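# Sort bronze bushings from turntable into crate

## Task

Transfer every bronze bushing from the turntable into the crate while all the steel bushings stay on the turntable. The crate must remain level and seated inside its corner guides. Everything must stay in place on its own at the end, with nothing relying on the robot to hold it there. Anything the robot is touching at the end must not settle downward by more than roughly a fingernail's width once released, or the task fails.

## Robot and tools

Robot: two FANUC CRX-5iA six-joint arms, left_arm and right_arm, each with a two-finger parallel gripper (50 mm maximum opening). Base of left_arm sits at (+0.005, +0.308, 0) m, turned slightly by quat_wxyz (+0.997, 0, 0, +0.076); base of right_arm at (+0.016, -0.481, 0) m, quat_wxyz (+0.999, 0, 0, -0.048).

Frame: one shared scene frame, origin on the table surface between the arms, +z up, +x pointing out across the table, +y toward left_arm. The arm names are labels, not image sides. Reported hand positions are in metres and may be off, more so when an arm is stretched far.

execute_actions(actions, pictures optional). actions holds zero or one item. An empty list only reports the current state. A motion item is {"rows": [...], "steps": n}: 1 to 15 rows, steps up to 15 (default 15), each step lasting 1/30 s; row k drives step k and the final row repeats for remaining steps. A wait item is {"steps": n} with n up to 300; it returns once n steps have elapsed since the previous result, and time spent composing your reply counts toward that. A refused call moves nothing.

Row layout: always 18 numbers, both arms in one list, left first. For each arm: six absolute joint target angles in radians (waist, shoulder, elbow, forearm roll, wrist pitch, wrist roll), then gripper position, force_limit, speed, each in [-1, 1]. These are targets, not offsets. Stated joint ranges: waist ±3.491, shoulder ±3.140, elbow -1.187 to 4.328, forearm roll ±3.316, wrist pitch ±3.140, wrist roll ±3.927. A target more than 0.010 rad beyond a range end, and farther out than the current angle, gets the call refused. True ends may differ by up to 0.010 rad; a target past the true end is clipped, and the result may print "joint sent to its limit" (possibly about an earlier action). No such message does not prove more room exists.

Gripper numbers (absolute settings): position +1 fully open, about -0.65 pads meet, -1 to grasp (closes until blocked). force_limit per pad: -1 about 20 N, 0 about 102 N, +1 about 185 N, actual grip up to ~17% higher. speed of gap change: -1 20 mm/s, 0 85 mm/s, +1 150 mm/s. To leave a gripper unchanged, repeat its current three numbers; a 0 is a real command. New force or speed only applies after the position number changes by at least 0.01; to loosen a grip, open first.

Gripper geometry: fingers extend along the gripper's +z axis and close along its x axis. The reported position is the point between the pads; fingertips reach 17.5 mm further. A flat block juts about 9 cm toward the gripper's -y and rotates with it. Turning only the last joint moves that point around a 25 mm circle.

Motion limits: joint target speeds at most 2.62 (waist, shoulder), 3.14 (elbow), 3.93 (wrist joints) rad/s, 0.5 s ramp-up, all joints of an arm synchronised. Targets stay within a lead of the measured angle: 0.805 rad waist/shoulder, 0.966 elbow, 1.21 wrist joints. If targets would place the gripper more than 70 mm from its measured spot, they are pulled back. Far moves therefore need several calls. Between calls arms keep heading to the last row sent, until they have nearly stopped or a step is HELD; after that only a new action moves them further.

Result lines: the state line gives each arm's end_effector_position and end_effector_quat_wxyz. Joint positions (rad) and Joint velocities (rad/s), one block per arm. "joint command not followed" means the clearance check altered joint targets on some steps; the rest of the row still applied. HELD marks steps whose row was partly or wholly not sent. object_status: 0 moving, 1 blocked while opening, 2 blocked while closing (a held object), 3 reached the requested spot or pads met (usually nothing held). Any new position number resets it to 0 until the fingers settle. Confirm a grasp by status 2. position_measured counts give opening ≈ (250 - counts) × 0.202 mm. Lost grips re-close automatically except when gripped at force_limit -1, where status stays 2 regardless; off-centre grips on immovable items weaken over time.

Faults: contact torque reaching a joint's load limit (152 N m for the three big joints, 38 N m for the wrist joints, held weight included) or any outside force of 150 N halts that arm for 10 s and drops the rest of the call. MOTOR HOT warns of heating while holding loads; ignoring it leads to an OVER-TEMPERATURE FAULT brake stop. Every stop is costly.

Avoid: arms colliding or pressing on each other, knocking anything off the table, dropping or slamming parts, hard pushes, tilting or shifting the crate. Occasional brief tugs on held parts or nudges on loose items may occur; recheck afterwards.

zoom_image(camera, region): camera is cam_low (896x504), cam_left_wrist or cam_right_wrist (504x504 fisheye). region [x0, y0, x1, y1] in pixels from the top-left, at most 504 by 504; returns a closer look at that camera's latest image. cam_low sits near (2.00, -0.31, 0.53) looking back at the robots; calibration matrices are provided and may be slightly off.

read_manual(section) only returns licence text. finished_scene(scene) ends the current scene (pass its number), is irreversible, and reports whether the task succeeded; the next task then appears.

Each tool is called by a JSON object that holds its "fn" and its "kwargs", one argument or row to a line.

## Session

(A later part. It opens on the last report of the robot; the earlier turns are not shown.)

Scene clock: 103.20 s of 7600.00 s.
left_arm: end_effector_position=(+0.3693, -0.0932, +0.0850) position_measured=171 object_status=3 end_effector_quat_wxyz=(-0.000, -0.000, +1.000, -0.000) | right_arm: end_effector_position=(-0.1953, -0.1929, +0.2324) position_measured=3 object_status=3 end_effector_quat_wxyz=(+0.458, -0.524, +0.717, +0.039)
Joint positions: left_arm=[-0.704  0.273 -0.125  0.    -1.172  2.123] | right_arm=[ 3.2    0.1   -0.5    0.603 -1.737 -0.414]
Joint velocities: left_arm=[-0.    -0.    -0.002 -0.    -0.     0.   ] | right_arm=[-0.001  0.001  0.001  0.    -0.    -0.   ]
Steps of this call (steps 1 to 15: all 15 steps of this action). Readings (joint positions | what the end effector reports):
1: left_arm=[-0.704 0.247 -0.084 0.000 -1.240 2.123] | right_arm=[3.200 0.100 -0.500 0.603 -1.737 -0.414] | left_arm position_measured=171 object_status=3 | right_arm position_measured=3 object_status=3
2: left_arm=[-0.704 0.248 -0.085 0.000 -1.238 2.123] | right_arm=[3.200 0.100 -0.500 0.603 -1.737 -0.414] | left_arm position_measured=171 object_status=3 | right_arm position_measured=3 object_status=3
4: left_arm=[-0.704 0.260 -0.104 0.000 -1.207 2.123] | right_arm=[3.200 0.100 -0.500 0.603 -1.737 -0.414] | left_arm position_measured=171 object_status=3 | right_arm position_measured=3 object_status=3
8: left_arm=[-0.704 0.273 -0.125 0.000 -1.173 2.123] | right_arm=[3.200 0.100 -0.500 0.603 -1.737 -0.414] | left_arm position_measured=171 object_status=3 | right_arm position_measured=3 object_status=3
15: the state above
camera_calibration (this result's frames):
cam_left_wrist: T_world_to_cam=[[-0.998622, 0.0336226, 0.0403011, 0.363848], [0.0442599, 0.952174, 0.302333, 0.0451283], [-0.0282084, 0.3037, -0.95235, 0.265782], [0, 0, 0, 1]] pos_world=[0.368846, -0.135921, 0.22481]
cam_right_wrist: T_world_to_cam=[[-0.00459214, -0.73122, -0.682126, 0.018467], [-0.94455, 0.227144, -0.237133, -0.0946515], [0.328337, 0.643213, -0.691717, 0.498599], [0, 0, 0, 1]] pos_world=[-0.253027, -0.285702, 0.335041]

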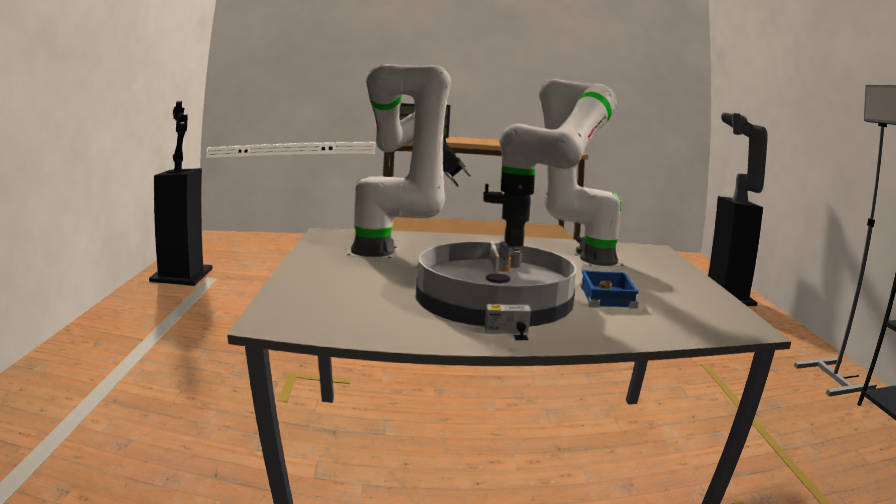

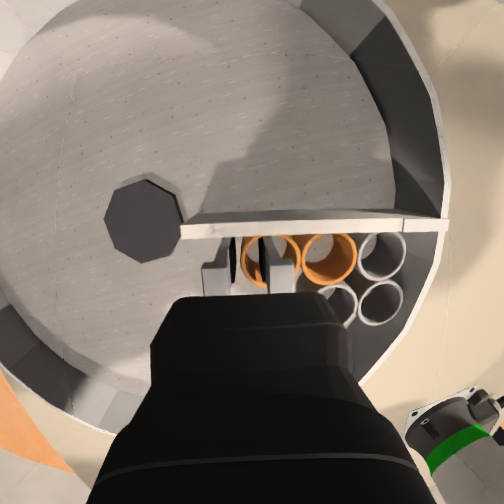

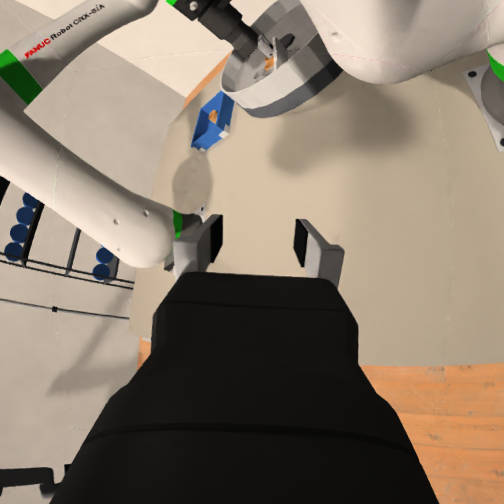

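{"fn": "execute_actions", "kwargs": {
  "actions": [
    {"rows":[[-0.7038,0.2733,-0.1251,0,-1.1724,2.1226,-1,-0.5,-0.5,3.2,0.1,-0.5,0.603,-1.737,-0.414,1,0,0]],"steps":15}
  ],
  "pictures": false
}}

{"fn": "execute_actions", "kwargs": {
  "actions": [
    {"rows":[[-0.7038,0.211,0.0057,0,-1.3655,2.1226,-1,-0.5,-0.5,3.2,0.1,-0.5,0.603,-1.737,-0.414,1,0,0]],"steps":15}
  ]
}}

{"fn": "execute_actions", "kwargs": {
  "actions": [
    {"rows":[[-0.021,-0.1761,-0.3885,0,-1.3584,1.4398,-1,-0.5,-0.5,3.2,0.1,-0.5,0.603,-1.737,-0.414,1,0,0]],"steps":15}
  ],
  "pictures": false
}}

{"fn": "execute_actions", "kwargs": {
  "actions": [
    {"steps":30}
  ],
  "pictures": false
}}

{"fn": "execute_actions", "kwargs": {
  "actions": [
    {"rows":[[-0.021,-0.1086,-0.5267,0,-1.1527,1.4398,-1,-0.5,-0.5,3.2,0.1,-0.5,0.603,-1.737,-0.414,1,0,0]],"steps":15}
  ]
}}

Scene clock: 115.60 s of 7600.00 s.
left_arm: end_effector_position=(+0.3692, -0.0929, +0.0849) position_measured=217 object_status=2 end_effector_quat_wxyz=(+0.000, -0.000, +1.000, +0.000) | right_arm: end_effector_position=(-0.1953, -0.1929, +0.2324) position_measured=3 object_status=3 end_effector_quat_wxyz=(+0.458, -0.524, +0.717, +0.039)
Joint positions: left_arm=[-0.704  0.273 -0.125 -0.001 -1.172  2.123] | right_arm=[ 3.2    0.1   -0.5    0.603 -1.737 -0.414]
Joint velocities: left_arm=[ 0.001  0.     0.     0.003 -0.     0.   ] | right_arm=[-0.001  0.    -0.001 -0.    -0.001  0.001]
Steps of this call (steps 1 to 15: the robot went on to your last target; steps 16 to 357: nothing new was sent; steps 358 to 372: all 15 steps of this action). Readings (joint positions | what the end effector reports):
358: left_arm=[-0.704 0.273 -0.125 -0.000 -1.172 2.123] | right_arm=[3.200 0.100 -0.500 0.603 -1.737 -0.414] | left_arm position_measured=173 object_status=0 | right_arm position_measured=3 object_status=3
359: left_arm=[-0.704 0.273 -0.125 -0.000 -1.172 2.123] | right_arm=[3.200 0.100 -0.500 0.603 -1.737 -0.414] | left_arm position_measured=182 object_status=0 | right_arm position_measured=3 object_status=3
361: left_arm=[-0.704 0.273 -0.125 -0.000 -1.172 2.123] | right_arm=[3.200 0.100 -0.500 0.603 -1.737 -0.414] | left_arm position_measured=199 object_status=0 | right_arm position_measured=3 object_status=3
365: left_arm=[-0.704 0.273 -0.125 -0.001 -1.172 2.123] | right_arm=[3.200 0.100 -0.500 0.603 -1.737 -0.414] | left_arm position_measured=217 object_status=0 | right_arm position_measured=3 object_status=3
372: the state above

Scene clock: 116.10 s of 7600.00 s.
left_arm: end_effector_position=(+0.3691, -0.0932, +0.1703) position_measured=217 object_status=2 end_effector_quat_wxyz=(-0.000, -0.000, +1.000, -0.000) | right_arm: end_effector_position=(-0.1953, -0.1929, +0.2324) position_measured=3 object_status=3 end_effector_quat_wxyz=(+0.458, -0.524, +0.717, +0.039)
Joint positions: left_arm=[-0.704  0.211  0.006  0.    -1.365  2.123] | right_arm=[ 3.2    0.1   -0.5    0.603 -1.737 -0.414]
Joint velocities: left_arm=[ 0.     0.     0.    -0.002 -0.001  0.   ] | right_arm=[ 0.     0.     0.002  0.     0.    -0.   ]
Steps of this call (steps 1 to 15: all 15 steps of this action). Readings (joint positions | what the end effector reports):
1: left_arm=[-0.704 0.273 -0.125 -0.000 -1.172 2.123] | right_arm=[3.200 0.100 -0.500 0.603 -1.737 -0.414] | left_arm position_measured=217 object_status=2 | right_arm position_measured=3 object_status=3
2: left_arm=[-0.704 0.273 -0.123 -0.000 -1.176 2.123] | right_arm=[3.200 0.100 -0.500 0.603 -1.737 -0.414] | left_arm position_measured=217 object_status=2 | right_arm position_measured=3 object_status=3
4: left_arm=[-0.704 0.263 -0.102 -0.000 -1.207 2.123] | right_arm=[3.200 0.100 -0.500 0.603 -1.737 -0.414] | left_arm position_measured=217 object_status=2 | right_arm position_measured=3 object_status=3
8: left_arm=[-0.704 0.221 -0.016 0.002 -1.330 2.123] | right_arm=[3.200 0.100 -0.500 0.603 -1.737 -0.414] | left_arm position_measured=217 object_status=2 | right_arm position_measured=3 object_status=3
15: the state above
camera_calibration (this result's frames):
cam_left_wrist: T_world_to_cam=[[-0.99862, 0.033723, 0.0402557, 0.360252], [0.044335, 0.952244, 0.302101, 0.0193802], [-0.0281455, 0.303469, -0.952425, 0.347021], [0, 0, 0, 1]] pos_world=[0.368663, -0.135914, 0.310155]
cam_right_wrist: T_world_to_cam=[[-0.00459224, -0.73122, -0.682126, 0.018467], [-0.944549, 0.227144, -0.237133, -0.0946514], [0.328337, 0.643213, -0.691717, 0.498599], [0, 0, 0, 1]] pos_world=[-0.253027, -0.285702, 0.335041]

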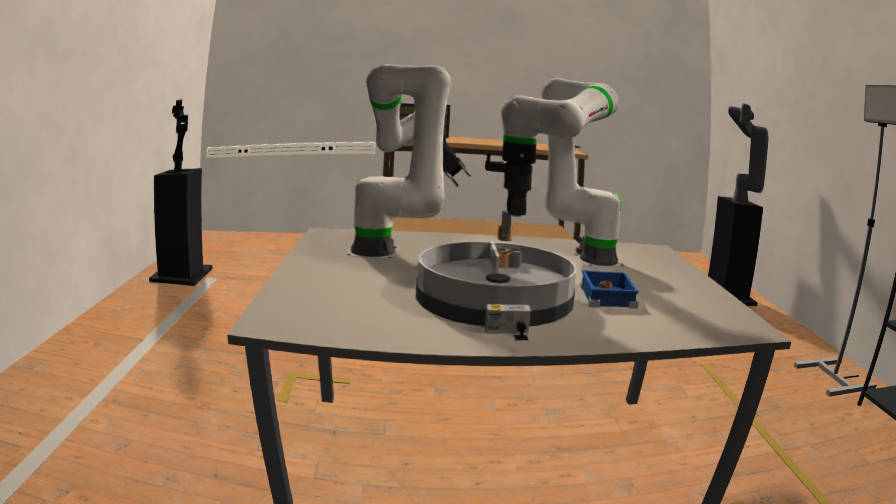

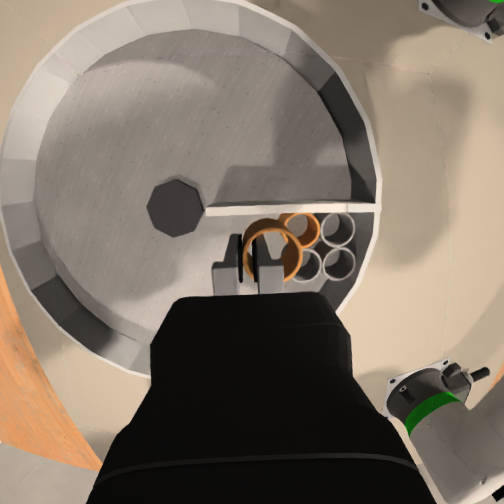

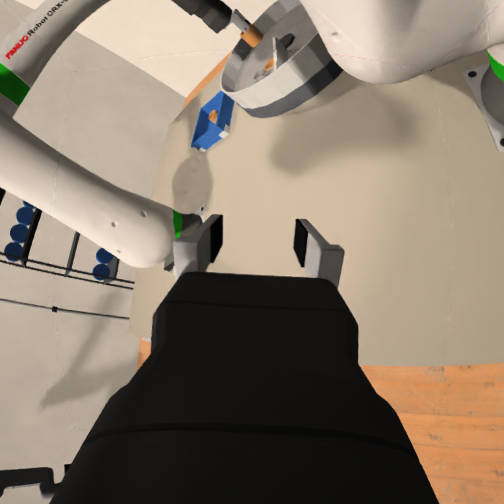

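Scene clock: 116.60 s of 7600.00 s.
left_arm: end_effector_position=(+0.3965, +0.0584, +0.1774) position_measured=217 object_status=2 end_effector_quat_wxyz=(-0.001, -0.000, +1.000, +0.000) | right_arm: end_effector_position=(-0.1953, -0.1929, +0.2324) position_measured=3 object_status=3 end_effector_quat_wxyz=(+0.458, -0.524, +0.717, +0.039)
Joint positions: left_arm=[-0.382  0.028 -0.181  0.    -1.362  1.801] | right_arm=[ 3.2    0.1   -0.5    0.603 -1.737 -0.414]
Joint velocities: left_arm=[ 0.869 -0.49  -0.499 -0.     0.009 -0.863] | right_arm=[ 0. -0. -0. -0.  0.  0.]
Steps of this call (steps 1 to 15: all 15 steps of this action). Readings (joint positions | what the end effector reports):
1: left_arm=[-0.704 0.211 0.006 0.000 -1.365 2.123] | right_arm=[3.200 0.100 -0.500 0.603 -1.737 -0.414] | left_arm position_measured=217 object_status=2 | right_arm position_measured=3 object_status=3
2: left_arm=[-0.702 0.210 0.004 0.000 -1.365 2.122] | right_arm=[3.200 0.100 -0.500 0.603 -1.737 -0.414] | left_arm position_measured=217 object_status=2 | right_arm position_measured=3 object_status=3
4: left_arm=[-0.682 0.198 -0.009 0.000 -1.365 2.100] | right_arm=[3.200 0.100 -0.500 0.603 -1.737 -0.414] | left_arm position_measured=217 object_status=2 | right_arm position_measured=3 object_status=3
8: left_arm=[-0.580 0.141 -0.067 0.000 -1.364 1.999] | right_arm=[3.200 0.100 -0.500 0.603 -1.737 -0.414] | left_arm position_measured=217 object_status=2 | right_arm position_measured=3 object_status=3
15: the state above

Scene clock: 117.60 s of 7600.00 s.
left_arm: end_effector_position=(+0.3680, +0.2000, +0.1700) position_measured=217 object_status=2 end_effector_quat_wxyz=(+0.000, -0.000, +1.000, +0.000) | right_arm: end_effector_position=(-0.1953, -0.1929, +0.2324) position_measured=3 object_status=3 end_effector_quat_wxyz=(+0.458, -0.524, +0.717, +0.039)
Joint positions: left_arm=[-0.021 -0.176 -0.388 -0.    -1.358  1.44 ] | right_arm=[ 3.2    0.1   -0.5    0.603 -1.737 -0.414]
Joint velocities: left_arm=[ 0.    -0.     0.001  0.    -0.    -0.   ] | right_arm=[-0.001 -0.    -0.001 -0.     0.002 -0.   ]
Steps of this call (steps 1 to 30: the robot went on to your last target). Readings (joint positions | what the end effector reports):
1: left_arm=[-0.352 0.012 -0.198 0.000 -1.362 1.771] | right_arm=[3.200 0.100 -0.500 0.603 -1.737 -0.414] | left_arm position_measured=217 object_status=2 | right_arm position_measured=3 object_status=3
2: left_arm=[-0.323 -0.005 -0.215 0.000 -1.362 1.741] | right_arm=[3.200 0.100 -0.500 0.603 -1.737 -0.414] | left_arm position_measured=217 object_status=2 | right_arm position_measured=3 object_status=3
4: left_arm=[-0.262 -0.040 -0.250 0.000 -1.361 1.681] | right_arm=[3.200 0.100 -0.500 0.603 -1.737 -0.414] | left_arm position_measured=217 object_status=2 | right_arm position_measured=3 object_status=3
8: left_arm=[-0.137 -0.111 -0.322 0.000 -1.360 1.556] | right_arm=[3.200 0.100 -0.500 0.603 -1.737 -0.414] | left_arm position_measured=217 object_status=2 | right_arm position_measured=3 object_status=3
30: the state above
All arms were judged still, so your last target was given up. Only a new action makes them travel on or press farther. Fingers that are still opening or closing keep moving.

Scene clock: 118.10 s of 7600.00 s.
left_arm: end_effector_position=(+0.3681, +0.2000, +0.0901) position_measured=217 object_status=2 end_effector_quat_wxyz=(+0.000, -0.000, +1.000, +0.000) | right_arm: end_effector_position=(-0.1953, -0.1929, +0.2324) position_measured=3 object_status=3 end_effector_quat_wxyz=(+0.458, -0.524, +0.717, +0.039)
Joint positions: left_arm=[-0.021 -0.109 -0.527 -0.    -1.153  1.44 ] | right_arm=[ 3.2    0.1   -0.5    0.603 -1.737 -0.414]
Joint velocities: left_arm=[-0.    -0.     0.001 -0.     0.002  0.   ] | right_arm=[ 0.001  0.    -0.     0.    -0.001  0.   ]
Steps of this call (steps 1 to 15: all 15 steps of this action). Readings (joint positions | what the end effector reports):
1: left_arm=[-0.021 -0.176 -0.389 -0.000 -1.358 1.440] | right_arm=[3.200 0.100 -0.500 0.603 -1.737 -0.414] | left_arm position_measured=217 object_status=2 | right_arm position_measured=3 object_status=3
2: left_arm=[-0.021 -0.175 -0.391 -0.000 -1.355 1.440] | right_arm=[3.200 0.100 -0.500 0.603 -1.737 -0.414] | left_arm position_measured=217 object_status=2 | right_arm position_measured=3 object_status=3
4: left_arm=[-0.021 -0.165 -0.411 -0.000 -1.324 1.440] | right_arm=[3.200 0.100 -0.500 0.603 -1.737 -0.414] | left_arm position_measured=217 object_status=2 | right_arm position_measured=3 object_status=3
8: left_arm=[-0.021 -0.121 -0.500 -0.000 -1.193 1.440] | right_arm=[3.200 0.100 -0.500 0.603 -1.737 -0.414] | left_arm position_measured=217 object_status=2 | right_arm position_measured=3 object_status=3
15: the state above
camera_calibration (this result's frames):
cam_left_wrist: T_world_to_cam=[[-0.998627, 0.0337099, 0.0401049, 0.352596], [0.0442904, 0.952099, 0.302564, -0.23556], [-0.0279844, 0.303925, -0.952285, 0.181393], [0, 0, 0, 1]] pos_world=[0.367621, 0.15726, 0.229868]
cam_right_wrist: T_world_to_cam=[[-0.00459224, -0.73122, -0.682126, 0.018467], [-0.94455, 0.227144, -0.237133, -0.0946516], [0.328337, 0.643213, -0.691717, 0.498599], [0, 0, 0, 1]] pos_world=[-0.253027, -0.285702, 0.335041]

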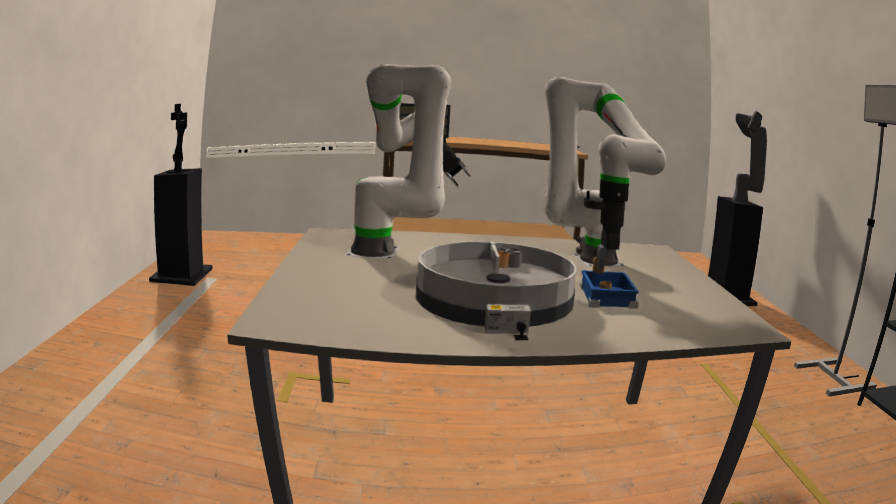

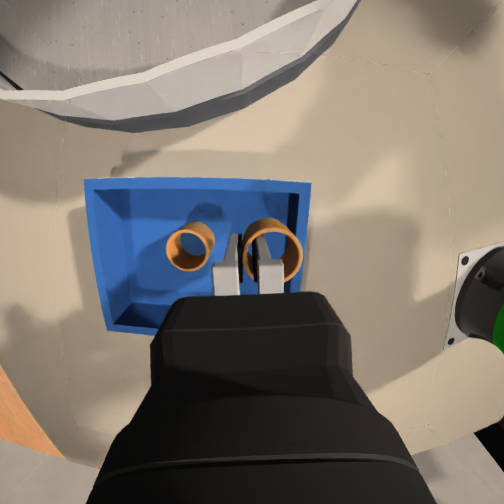

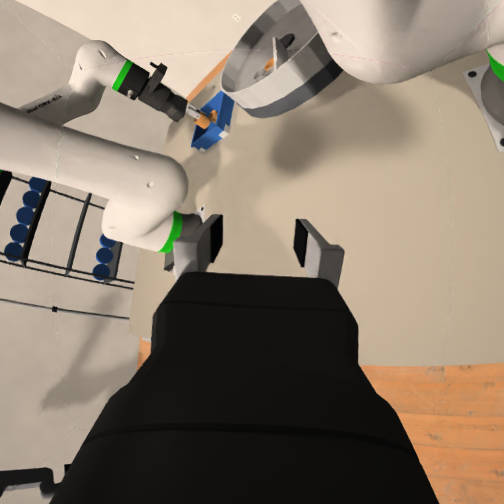

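{"fn": "execute_actions", "kwargs": {
  "actions": [
    {"rows":[[-0.021,-0.0886,-0.5067,0,-1.1527,1.4398,-1,-0.5,-0.5,3.2,0.1,-0.5,0.603,-1.737,-0.414,1,0,0]],"steps":8}
  ],
  "pictures": false
}}

{"fn": "execute_actions", "kwargs": {
  "actions": [
    {"rows":[[-0.021,-0.0117,-0.5838,0,-0.9987,1.4398,-1,-0.5,-0.5,3.2,0.1,-0.5,0.603,-1.737,-0.414,1,0,0]],"steps":15}
  ]
}}

{"fn": "execute_actions", "kwargs": {
  "actions": [
    {"rows":[[-0.021,-0.0117,-0.5838,0,-0.9987,1.4398,-0.2,-0.5,-0.5,3.2,0.1,-0.5,0.603,-1.737,-0.414,1,0,0]],"steps":10}
  ],
  "pictures": false
}}

{"fn": "execute_actions", "kwargs": {
  "actions": [
    {"rows":[[-0.021,-0.0886,-0.5067,0,-1.1527,1.4398,-0.2,-0.5,-0.5,3.2,0.1,-0.5,0.603,-1.737,-0.414,1,0,0]],"steps":15}
  ]
}}

Scene clock: 125.40 s of 7600.00 s.
left_arm: end_effector_position=(+0.3761, +0.2011, +0.0908) position_measured=217 object_status=2 end_effector_quat_wxyz=(-0.000, -0.000, +1.000, -0.000) | right_arm: end_effector_position=(-0.1953, -0.1929, +0.2324) position_measured=3 object_status=3 end_effector_quat_wxyz=(+0.458, -0.524, +0.717, +0.039)
Joint positions: left_arm=[-0.021 -0.089 -0.507  0.    -1.153  1.44 ] | right_arm=[ 3.2    0.1   -0.5    0.603 -1.737 -0.414]
Joint velocities: left_arm=[ 0.     0.     0.001  0.001  0.    -0.   ] | right_arm=[ 0.001  0.     0.001 -0.    -0.001  0.   ]
Steps of this call (steps 1 to 15: the robot went on to your last target; steps 16 to 211: nothing new was sent; steps 212 to 219: all 8 steps of this action). Readings (joint positions | what the end effector reports):
212: left_arm=[-0.021 -0.109 -0.527 0.000 -1.153 1.440] | right_arm=[3.200 0.100 -0.500 0.603 -1.737 -0.414] | left_arm position_measured=217 object_status=2 | right_arm position_measured=3 object_status=3
213: left_arm=[-0.021 -0.106 -0.525 0.000 -1.153 1.440] | right_arm=[3.200 0.100 -0.500 0.603 -1.737 -0.414] | left_arm position_measured=217 object_status=2 | right_arm position_measured=3 object_status=3
215: left_arm=[-0.021 -0.093 -0.511 0.000 -1.153 1.440] | right_arm=[3.200 0.100 -0.500 0.603 -1.737 -0.414] | left_arm position_measured=217 object_status=2 | right_arm position_measured=3 object_status=3
219: the state above

Scene clock: 125.90 s of 7600.00 s.
left_arm: end_effector_position=(+0.3763, +0.2011, +0.0343) position_measured=217 object_status=2 end_effector_quat_wxyz=(+0.000, -0.000, +1.000, -0.000) | right_arm: end_effector_position=(-0.1953, -0.1929, +0.2324) position_measured=3 object_status=3 end_effector_quat_wxyz=(+0.458, -0.524, +0.717, +0.039)
Joint positions: left_arm=[-0.021 -0.012 -0.584  0.    -0.999  1.44 ] | right_arm=[ 3.2    0.1   -0.5    0.603 -1.737 -0.414]
Joint velocities: left_arm=[0.    0.002 0.    0.001 0.001 0.   ] | right_arm=[-0.001  0.     0.001 -0.     0.     0.   ]
Steps of this call (steps 1 to 15: all 15 steps of this action). Readings (joint positions | what the end effector reports):
1: left_arm=[-0.021 -0.089 -0.507 0.000 -1.153 1.440] | right_arm=[3.200 0.100 -0.500 0.603 -1.737 -0.414] | left_arm position_measured=217 object_status=2 | right_arm position_measured=3 object_status=3
2: left_arm=[-0.021 -0.087 -0.508 0.000 -1.149 1.440] | right_arm=[3.200 0.100 -0.500 0.603 -1.737 -0.414] | left_arm position_measured=217 object_status=2 | right_arm position_measured=3 object_status=3
4: left_arm=[-0.021 -0.071 -0.524 0.000 -1.118 1.440] | right_arm=[3.200 0.100 -0.500 0.603 -1.737 -0.414] | left_arm position_measured=217 object_status=2 | right_arm position_measured=3 object_status=3
8: left_arm=[-0.021 -0.018 -0.578 0.000 -1.012 1.440] | right_arm=[3.200 0.100 -0.500 0.603 -1.737 -0.414] | left_arm position_measured=217 object_status=2 | right_arm position_measured=3 object_status=3
15: the state above
camera_calibration (this result's frames):
cam_left_wrist: T_world_to_cam=[[-0.99864, 0.0336034, 0.0398625, 0.363084], [0.0441104, 0.952158, 0.302407, -0.219974], [-0.0277935, 0.303754, -0.952345, 0.128193], [0, 0, 0, 1]] pos_world=[0.375856, 0.158309, 0.174132]
cam_right_wrist: T_world_to_cam=[[-0.00459209, -0.73122, -0.682126, 0.018467], [-0.94455, 0.227143, -0.237133, -0.0946515], [0.328337, 0.643213, -0.691717, 0.498599], [0, 0, 0, 1]] pos_world=[-0.253027, -0.285702, 0.335041]

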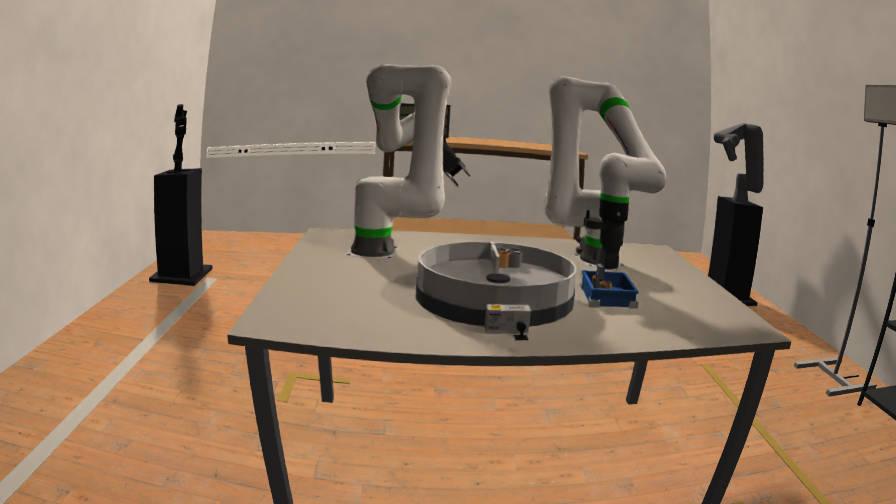

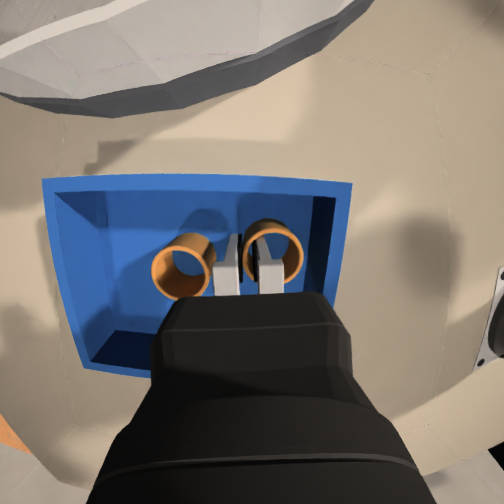

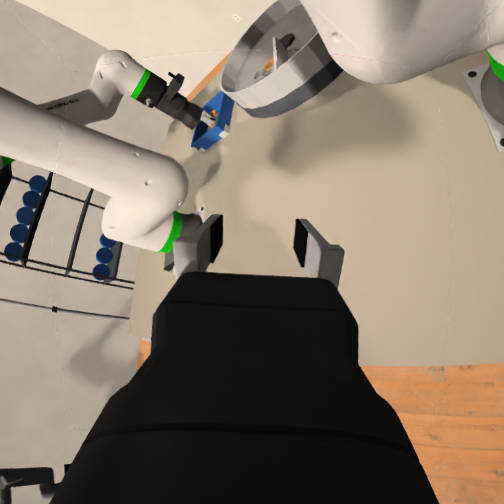

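Scene clock: 126.23 s of 7600.00 s.
left_arm: end_effector_position=(+0.3761, +0.2010, +0.0341) position_measured=182 object_status=0 end_effector_quat_wxyz=(-0.000, -0.000, +1.000, -0.000) | right_arm: end_effector_position=(-0.1953, -0.1929, +0.2324) position_measured=3 object_status=3 end_effector_quat_wxyz=(+0.458, -0.524, +0.717, +0.039)
Joint positions: left_arm=[-0.021 -0.012 -0.584  0.    -0.998  1.44 ] | right_arm=[ 3.2    0.1   -0.5    0.603 -1.737 -0.414]
Joint velocities: left_arm=[ 0.  0.  0. -0.  0.  0.] | right_arm=[ 0.001 -0.001 -0.    -0.     0.     0.   ]
Steps of this call (steps 1 to 10: all 10 steps of this action). Readings (joint positions | what the end effector reports):
1: left_arm=[-0.021 -0.012 -0.584 0.000 -0.999 1.440] | right_arm=[3.200 0.100 -0.500 0.603 -1.737 -0.414] | left_arm position_measured=215 object_status=0 | right_arm position_measured=3 object_status=3
2: left_arm=[-0.021 -0.012 -0.584 0.000 -0.998 1.440] | right_arm=[3.200 0.100 -0.500 0.603 -1.737 -0.414] | left_arm position_measured=206 object_status=0 | right_arm position_measured=3 object_status=3
4: left_arm=[-0.021 -0.012 -0.584 0.000 -0.998 1.440] | right_arm=[3.200 0.100 -0.500 0.603 -1.737 -0.414] | left_arm position_measured=189 object_status=0 | right_arm position_measured=3 object_status=3
8: left_arm=[-0.021 -0.012 -0.584 0.000 -0.998 1.440] | right_arm=[3.200 0.100 -0.500 0.603 -1.737 -0.414] | left_arm position_measured=182 object_status=0 | right_arm position_measured=3 object_status=3
10: the state above

Scene clock: 126.73 s of 7600.00 s.
left_arm: end_effector_position=(+0.3761, +0.2011, +0.0907) position_measured=182 object_status=3 end_effector_quat_wxyz=(-0.000, -0.000, +1.000, +0.000) | right_arm: end_effector_position=(-0.1953, -0.1929, +0.2324) position_measured=3 object_status=3 end_effector_quat_wxyz=(+0.458, -0.524, +0.717, +0.039)
Joint positions: left_arm=[-0.021 -0.089 -0.507 -0.    -1.153  1.44 ] | right_arm=[ 3.2    0.1   -0.5    0.603 -1.737 -0.414]
Joint velocities: left_arm=[ 0.    -0.     0.001 -0.    -0.001 -0.   ] | right_arm=[-0.001  0.    -0.     0.     0.002 -0.   ]
Steps of this call (steps 1 to 15: all 15 steps of this action). Readings (joint positions | what the end effector reports):
1: left_arm=[-0.021 -0.012 -0.584 0.000 -0.998 1.440] | right_arm=[3.200 0.100 -0.500 0.603 -1.737 -0.414] | left_arm position_measured=182 object_status=0 | right_arm position_measured=3 object_status=3
2: left_arm=[-0.021 -0.013 -0.583 -0.000 -1.001 1.440] | right_arm=[3.200 0.100 -0.500 0.603 -1.737 -0.414] | left_arm position_measured=182 object_status=3 | right_arm position_measured=3 object_status=3
4: left_arm=[-0.021 -0.029 -0.567 -0.000 -1.033 1.440] | right_arm=[3.200 0.100 -0.500 0.603 -1.737 -0.414] | left_arm position_measured=182 object_status=3 | right_arm position_measured=3 object_status=3
8: left_arm=[-0.021 -0.083 -0.513 -0.000 -1.140 1.440] | right_arm=[3.200 0.100 -0.500 0.603 -1.737 -0.414] | left_arm position_measured=182 object_status=3 | right_arm position_measured=3 object_status=3
15: the state above
camera_calibration (this result's frames):
cam_left_wrist: T_world_to_cam=[[-0.998616, 0.0337233, 0.0403463, 0.360513], [0.0443759, 0.952103, 0.302541, -0.237165], [-0.0282111, 0.303913, -0.952282, 0.18202], [0, 0, 0, 1]] pos_world=[0.375674, 0.158329, 0.230541]
cam_right_wrist: T_world_to_cam=[[-0.00459236, -0.73122, -0.682126, 0.018467], [-0.944549, 0.227144, -0.237133, -0.0946513], [0.328337, 0.643213, -0.691717, 0.498599], [0, 0, 0, 1]] pos_world=[-0.253027, -0.285702, 0.335041]

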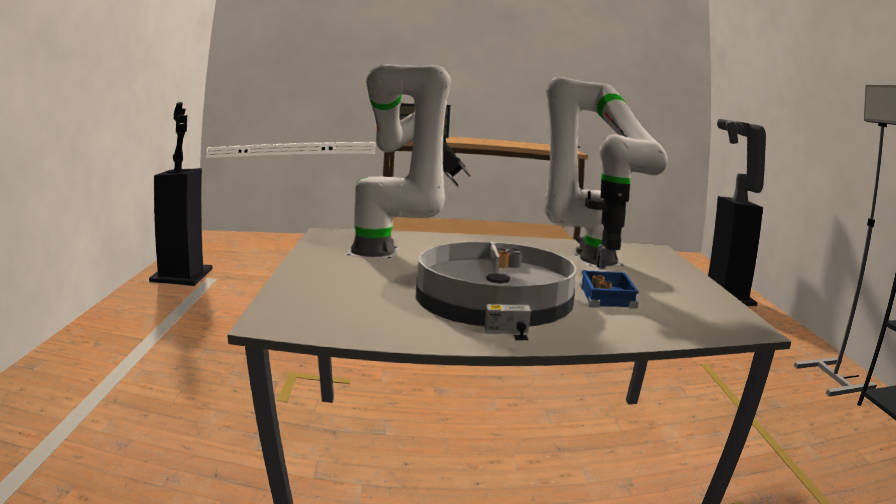

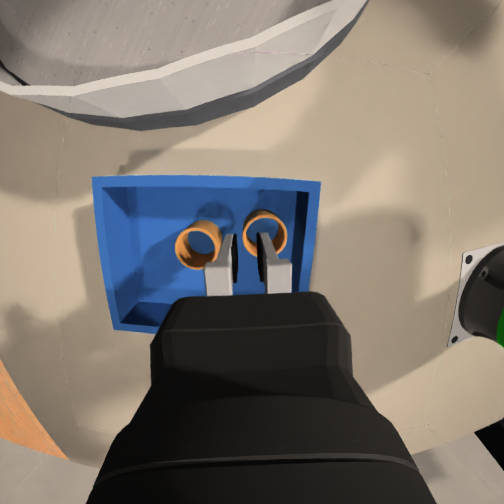

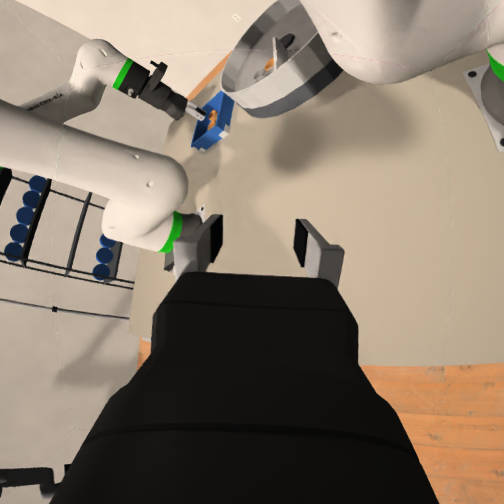

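{"fn": "execute_actions", "kwargs": {
  "actions": [
    {"rows":[[-0.021,-0.1561,-0.3685,0,-1.3584,1.4398,-0.12,-0.5,-0.5,3.2,0.1,-0.5,0.603,-1.737,-0.414,1,0,0]],"steps":12}
  ],
  "pictures": false
}}

{"fn": "execute_actions", "kwargs": {
  "actions": [
    {"rows":[[-0.7443,0.1495,-0.0671,0,-1.3542,2.1631,-0.12,-0.5,-0.5,3.2,0.1,-0.5,0.603,-1.737,-0.414,1,0,0]],"steps":15}
  ],
  "pictures": false
}}

{"fn": "execute_actions", "kwargs": {
  "actions": [
    {"steps":25}
  ],
  "pictures": false
}}

{"fn": "execute_actions", "kwargs": {
  "actions": [
    {"rows":[[-0.7443,0.1868,-0.1568,0,-1.2272,2.1631,-0.12,-0.5,-0.5,3.2,0.1,-0.5,0.603,-1.737,-0.414,1,0,0]],"steps":15}
  ]
}}

{"fn": "zoom_image", "kwargs": {
  "camera": "cam_left_wrist",
  "region": [170,130,390,306]
}}

Scene clock: 134.50 s of 7600.00 s.
left_arm: end_effector_position=(+0.3761, +0.2010, +0.1713) position_measured=171 object_status=3 end_effector_quat_wxyz=(+0.000, -0.000, +1.000, -0.000) | right_arm: end_effector_position=(-0.1953, -0.1929, +0.2324) position_measured=3 object_status=3 end_effector_quat_wxyz=(+0.458, -0.524, +0.717, +0.039)
Joint positions: left_arm=[-0.021 -0.156 -0.369  0.    -1.358  1.44 ] | right_arm=[ 3.2    0.1   -0.5    0.603 -1.737 -0.414]
Joint velocities: left_arm=[-0.   -0.   -0.    0.   -0.01  0.  ] | right_arm=[-0.    -0.001  0.001 -0.    -0.    -0.   ]
Steps of this call (steps 1 to 15: the robot went on to your last target; steps 16 to 221: nothing new was sent; steps 222 to 233: all 12 steps of this action). Readings (joint positions | what the end effector reports):
222: left_arm=[-0.021 -0.089 -0.507 0.000 -1.153 1.440] | right_arm=[3.200 0.100 -0.500 0.603 -1.737 -0.414] | left_arm position_measured=180 object_status=0 | right_arm position_measured=3 object_status=3
223: left_arm=[-0.021 -0.090 -0.505 0.000 -1.156 1.440] | right_arm=[3.200 0.100 -0.500 0.603 -1.737 -0.414] | left_arm position_measured=173 object_status=0 | right_arm position_measured=3 object_status=3
225: left_arm=[-0.021 -0.100 -0.484 0.000 -1.188 1.440] | right_arm=[3.200 0.100 -0.500 0.603 -1.737 -0.414] | left_arm position_measured=171 object_status=0 | right_arm position_measured=3 object_status=3
229: left_arm=[-0.021 -0.143 -0.395 0.000 -1.318 1.440] | right_arm=[3.200 0.100 -0.500 0.603 -1.737 -0.414] | left_arm position_measured=171 object_status=0 | right_arm position_measured=3 object_status=3
233: the state above

Scene clock: 135.00 s of 7600.00 s.
left_arm: end_effector_position=(+0.3841, +0.0656, +0.1751) position_measured=171 object_status=3 end_effector_quat_wxyz=(-0.001, -0.000, +1.000, +0.000) | right_arm: end_effector_position=(-0.1953, -0.1929, +0.2324) position_measured=3 object_status=3 end_effector_quat_wxyz=(+0.458, -0.524, +0.717, +0.039)
Joint positions: left_arm=[-0.372 -0.007 -0.222  0.    -1.357  1.79 ] | right_arm=[ 3.2    0.1   -0.5    0.603 -1.737 -0.414]
Joint velocities: left_arm=[-0.897  0.375  0.373 -0.     0.006  0.89 ] | right_arm=[ 0.001 -0.     0.     0.    -0.002 -0.   ]
Steps of this call (steps 1 to 15: all 15 steps of this action). Readings (joint positions | what the end effector reports):
1: left_arm=[-0.021 -0.156 -0.369 0.000 -1.358 1.440] | right_arm=[3.200 0.100 -0.500 0.603 -1.737 -0.414] | left_arm position_measured=171 object_status=3 | right_arm position_measured=3 object_status=3
2: left_arm=[-0.023 -0.155 -0.368 0.000 -1.358 1.441] | right_arm=[3.200 0.100 -0.500 0.603 -1.737 -0.414] | left_arm position_measured=171 object_status=3 | right_arm position_measured=3 object_status=3
4: left_arm=[-0.044 -0.145 -0.359 0.000 -1.358 1.462] | right_arm=[3.200 0.100 -0.500 0.603 -1.737 -0.414] | left_arm position_measured=171 object_status=3 | right_arm position_measured=3 object_status=3
8: left_arm=[-0.152 -0.099 -0.314 0.000 -1.358 1.571] | right_arm=[3.200 0.100 -0.500 0.603 -1.737 -0.414] | left_arm position_measured=171 object_status=3 | right_arm position_measured=3 object_status=3
15: the state above

Scene clock: 135.83 s of 7600.00 s.
left_arm: end_effector_position=(+0.3322, -0.0930, +0.1700) position_measured=171 object_status=3 end_effector_quat_wxyz=(+0.000, -0.000, +1.000, +0.000) | right_arm: end_effector_position=(-0.1953, -0.1929, +0.2324) position_measured=3 object_status=3 end_effector_quat_wxyz=(+0.458, -0.524, +0.717, +0.039)
Joint positions: left_arm=[-0.744  0.149 -0.067 -0.    -1.354  2.163] | right_arm=[ 3.2    0.1   -0.5    0.603 -1.737 -0.414]
Joint velocities: left_arm=[-0.     0.    -0.001 -0.    -0.    -0.   ] | right_arm=[ 0.    -0.     0.    -0.     0.001 -0.   ]
Steps of this call (steps 1 to 25: the robot went on to your last target). Readings (joint positions | what the end effector reports):
1: left_arm=[-0.402 0.006 -0.210 0.000 -1.356 1.820] | right_arm=[3.200 0.100 -0.500 0.603 -1.737 -0.414] | left_arm position_measured=171 object_status=3 | right_arm position_measured=3 object_status=3
2: left_arm=[-0.432 0.018 -0.197 0.000 -1.356 1.850] | right_arm=[3.200 0.100 -0.500 0.603 -1.737 -0.414] | left_arm position_measured=171 object_status=3 | right_arm position_measured=3 object_status=3
4: left_arm=[-0.491 0.043 -0.173 0.000 -1.356 1.909] | right_arm=[3.200 0.100 -0.500 0.603 -1.737 -0.414] | left_arm position_measured=171 object_status=3 | right_arm position_measured=3 object_status=3
8: left_arm=[-0.606 0.091 -0.125 0.000 -1.355 2.025] | right_arm=[3.200 0.100 -0.500 0.603 -1.737 -0.414] | left_arm position_measured=171 object_status=3 | right_arm position_measured=3 object_status=3
25: the state above

Scene clock: 136.33 s of 7600.00 s.
left_arm: end_effector_position=(+0.3322, -0.0930, +0.1150) position_measured=171 object_status=3 end_effector_quat_wxyz=(+0.000, -0.000, +1.000, +0.000) | right_arm: end_effector_position=(-0.1953, -0.1929, +0.2324) position_measured=3 object_status=3 end_effector_quat_wxyz=(+0.458, -0.524, +0.717, +0.039)
Joint positions: left_arm=[-0.744  0.187 -0.157 -0.    -1.227  2.163] | right_arm=[ 3.2    0.1   -0.5    0.603 -1.737 -0.414]
Joint velocities: left_arm=[-0.    -0.    -0.001 -0.     0.001  0.   ] | right_arm=[ 0.001  0.     0.001  0.    -0.002  0.   ]
Steps of this call (steps 1 to 15: all 15 steps of this action). Readings (joint positions | what the end effector reports):
1: left_arm=[-0.744 0.150 -0.067 -0.000 -1.354 2.163] | right_arm=[3.200 0.100 -0.500 0.603 -1.737 -0.414] | left_arm position_measured=171 object_status=3 | right_arm position_measured=3 object_status=3
2: left_arm=[-0.744 0.150 -0.069 -0.000 -1.351 2.163] | right_arm=[3.200 0.100 -0.500 0.603 -1.737 -0.414] | left_arm position_measured=171 object_status=3 | right_arm position_measured=3 object_status=3
4: left_arm=[-0.744 0.159 -0.091 -0.000 -1.319 2.163] | right_arm=[3.200 0.100 -0.500 0.603 -1.737 -0.414] | left_arm position_measured=171 object_status=3 | right_arm position_measured=3 object_status=3
8: left_arm=[-0.744 0.186 -0.154 -0.000 -1.232 2.163] | right_arm=[3.200 0.100 -0.500 0.603 -1.737 -0.414] | left_arm position_measured=171 object_status=3 | right_arm position_measured=3 object_status=3
15: the state above
camera_calibration (this result's frames):
cam_left_wrist: T_world_to_cam=[[-0.998624, 0.0337021, 0.0401782, 0.325646], [0.044305, 0.952102, 0.302555, 0.0374986], [-0.028057, 0.303919, -0.952285, 0.293227], [0, 0, 0, 1]] pos_world=[0.331763, -0.135795, 0.254806]
cam_right_wrist: T_world_to_cam=[[-0.00459203, -0.73122, -0.682126, 0.0184671], [-0.94455, 0.227144, -0.237133, -0.0946514], [0.328337, 0.643213, -0.691717, 0.498599], [0, 0, 0, 1]] pos_world=[-0.253027, -0.285703, 0.335041]

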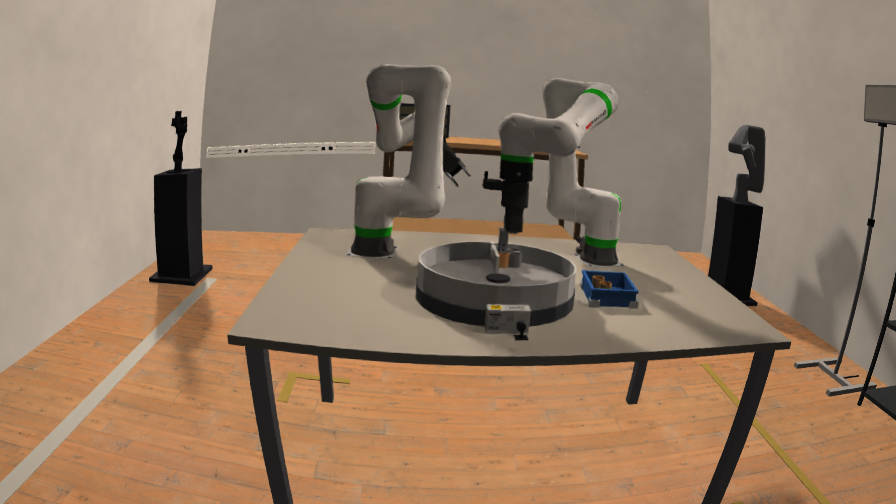

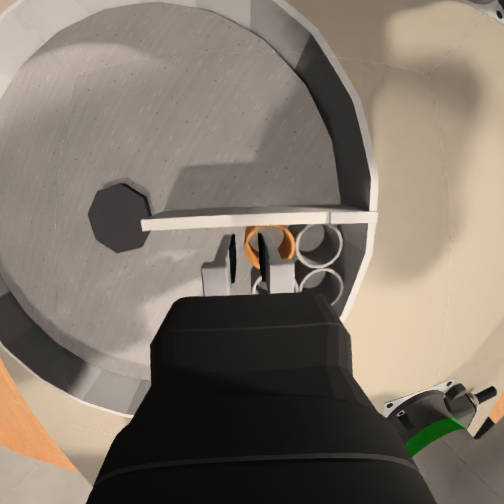

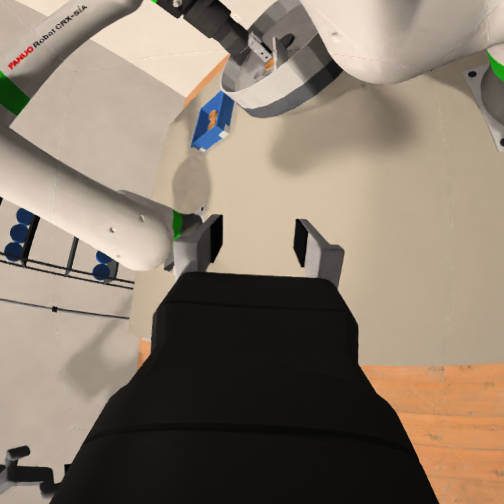

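Region (170, 130, 390, 306) of cam_left_wrist's 504x504 image, scaled by 2.291, with more detail than that image has; it fills the top 403 rows of this view, and the rest is white.

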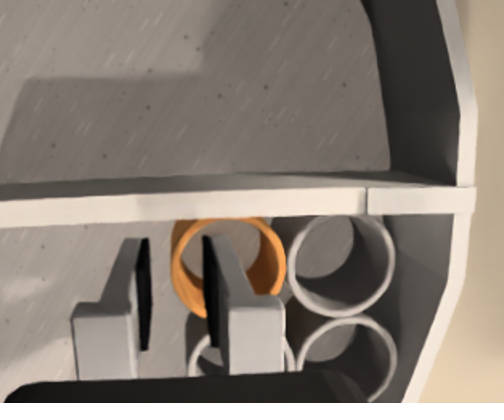

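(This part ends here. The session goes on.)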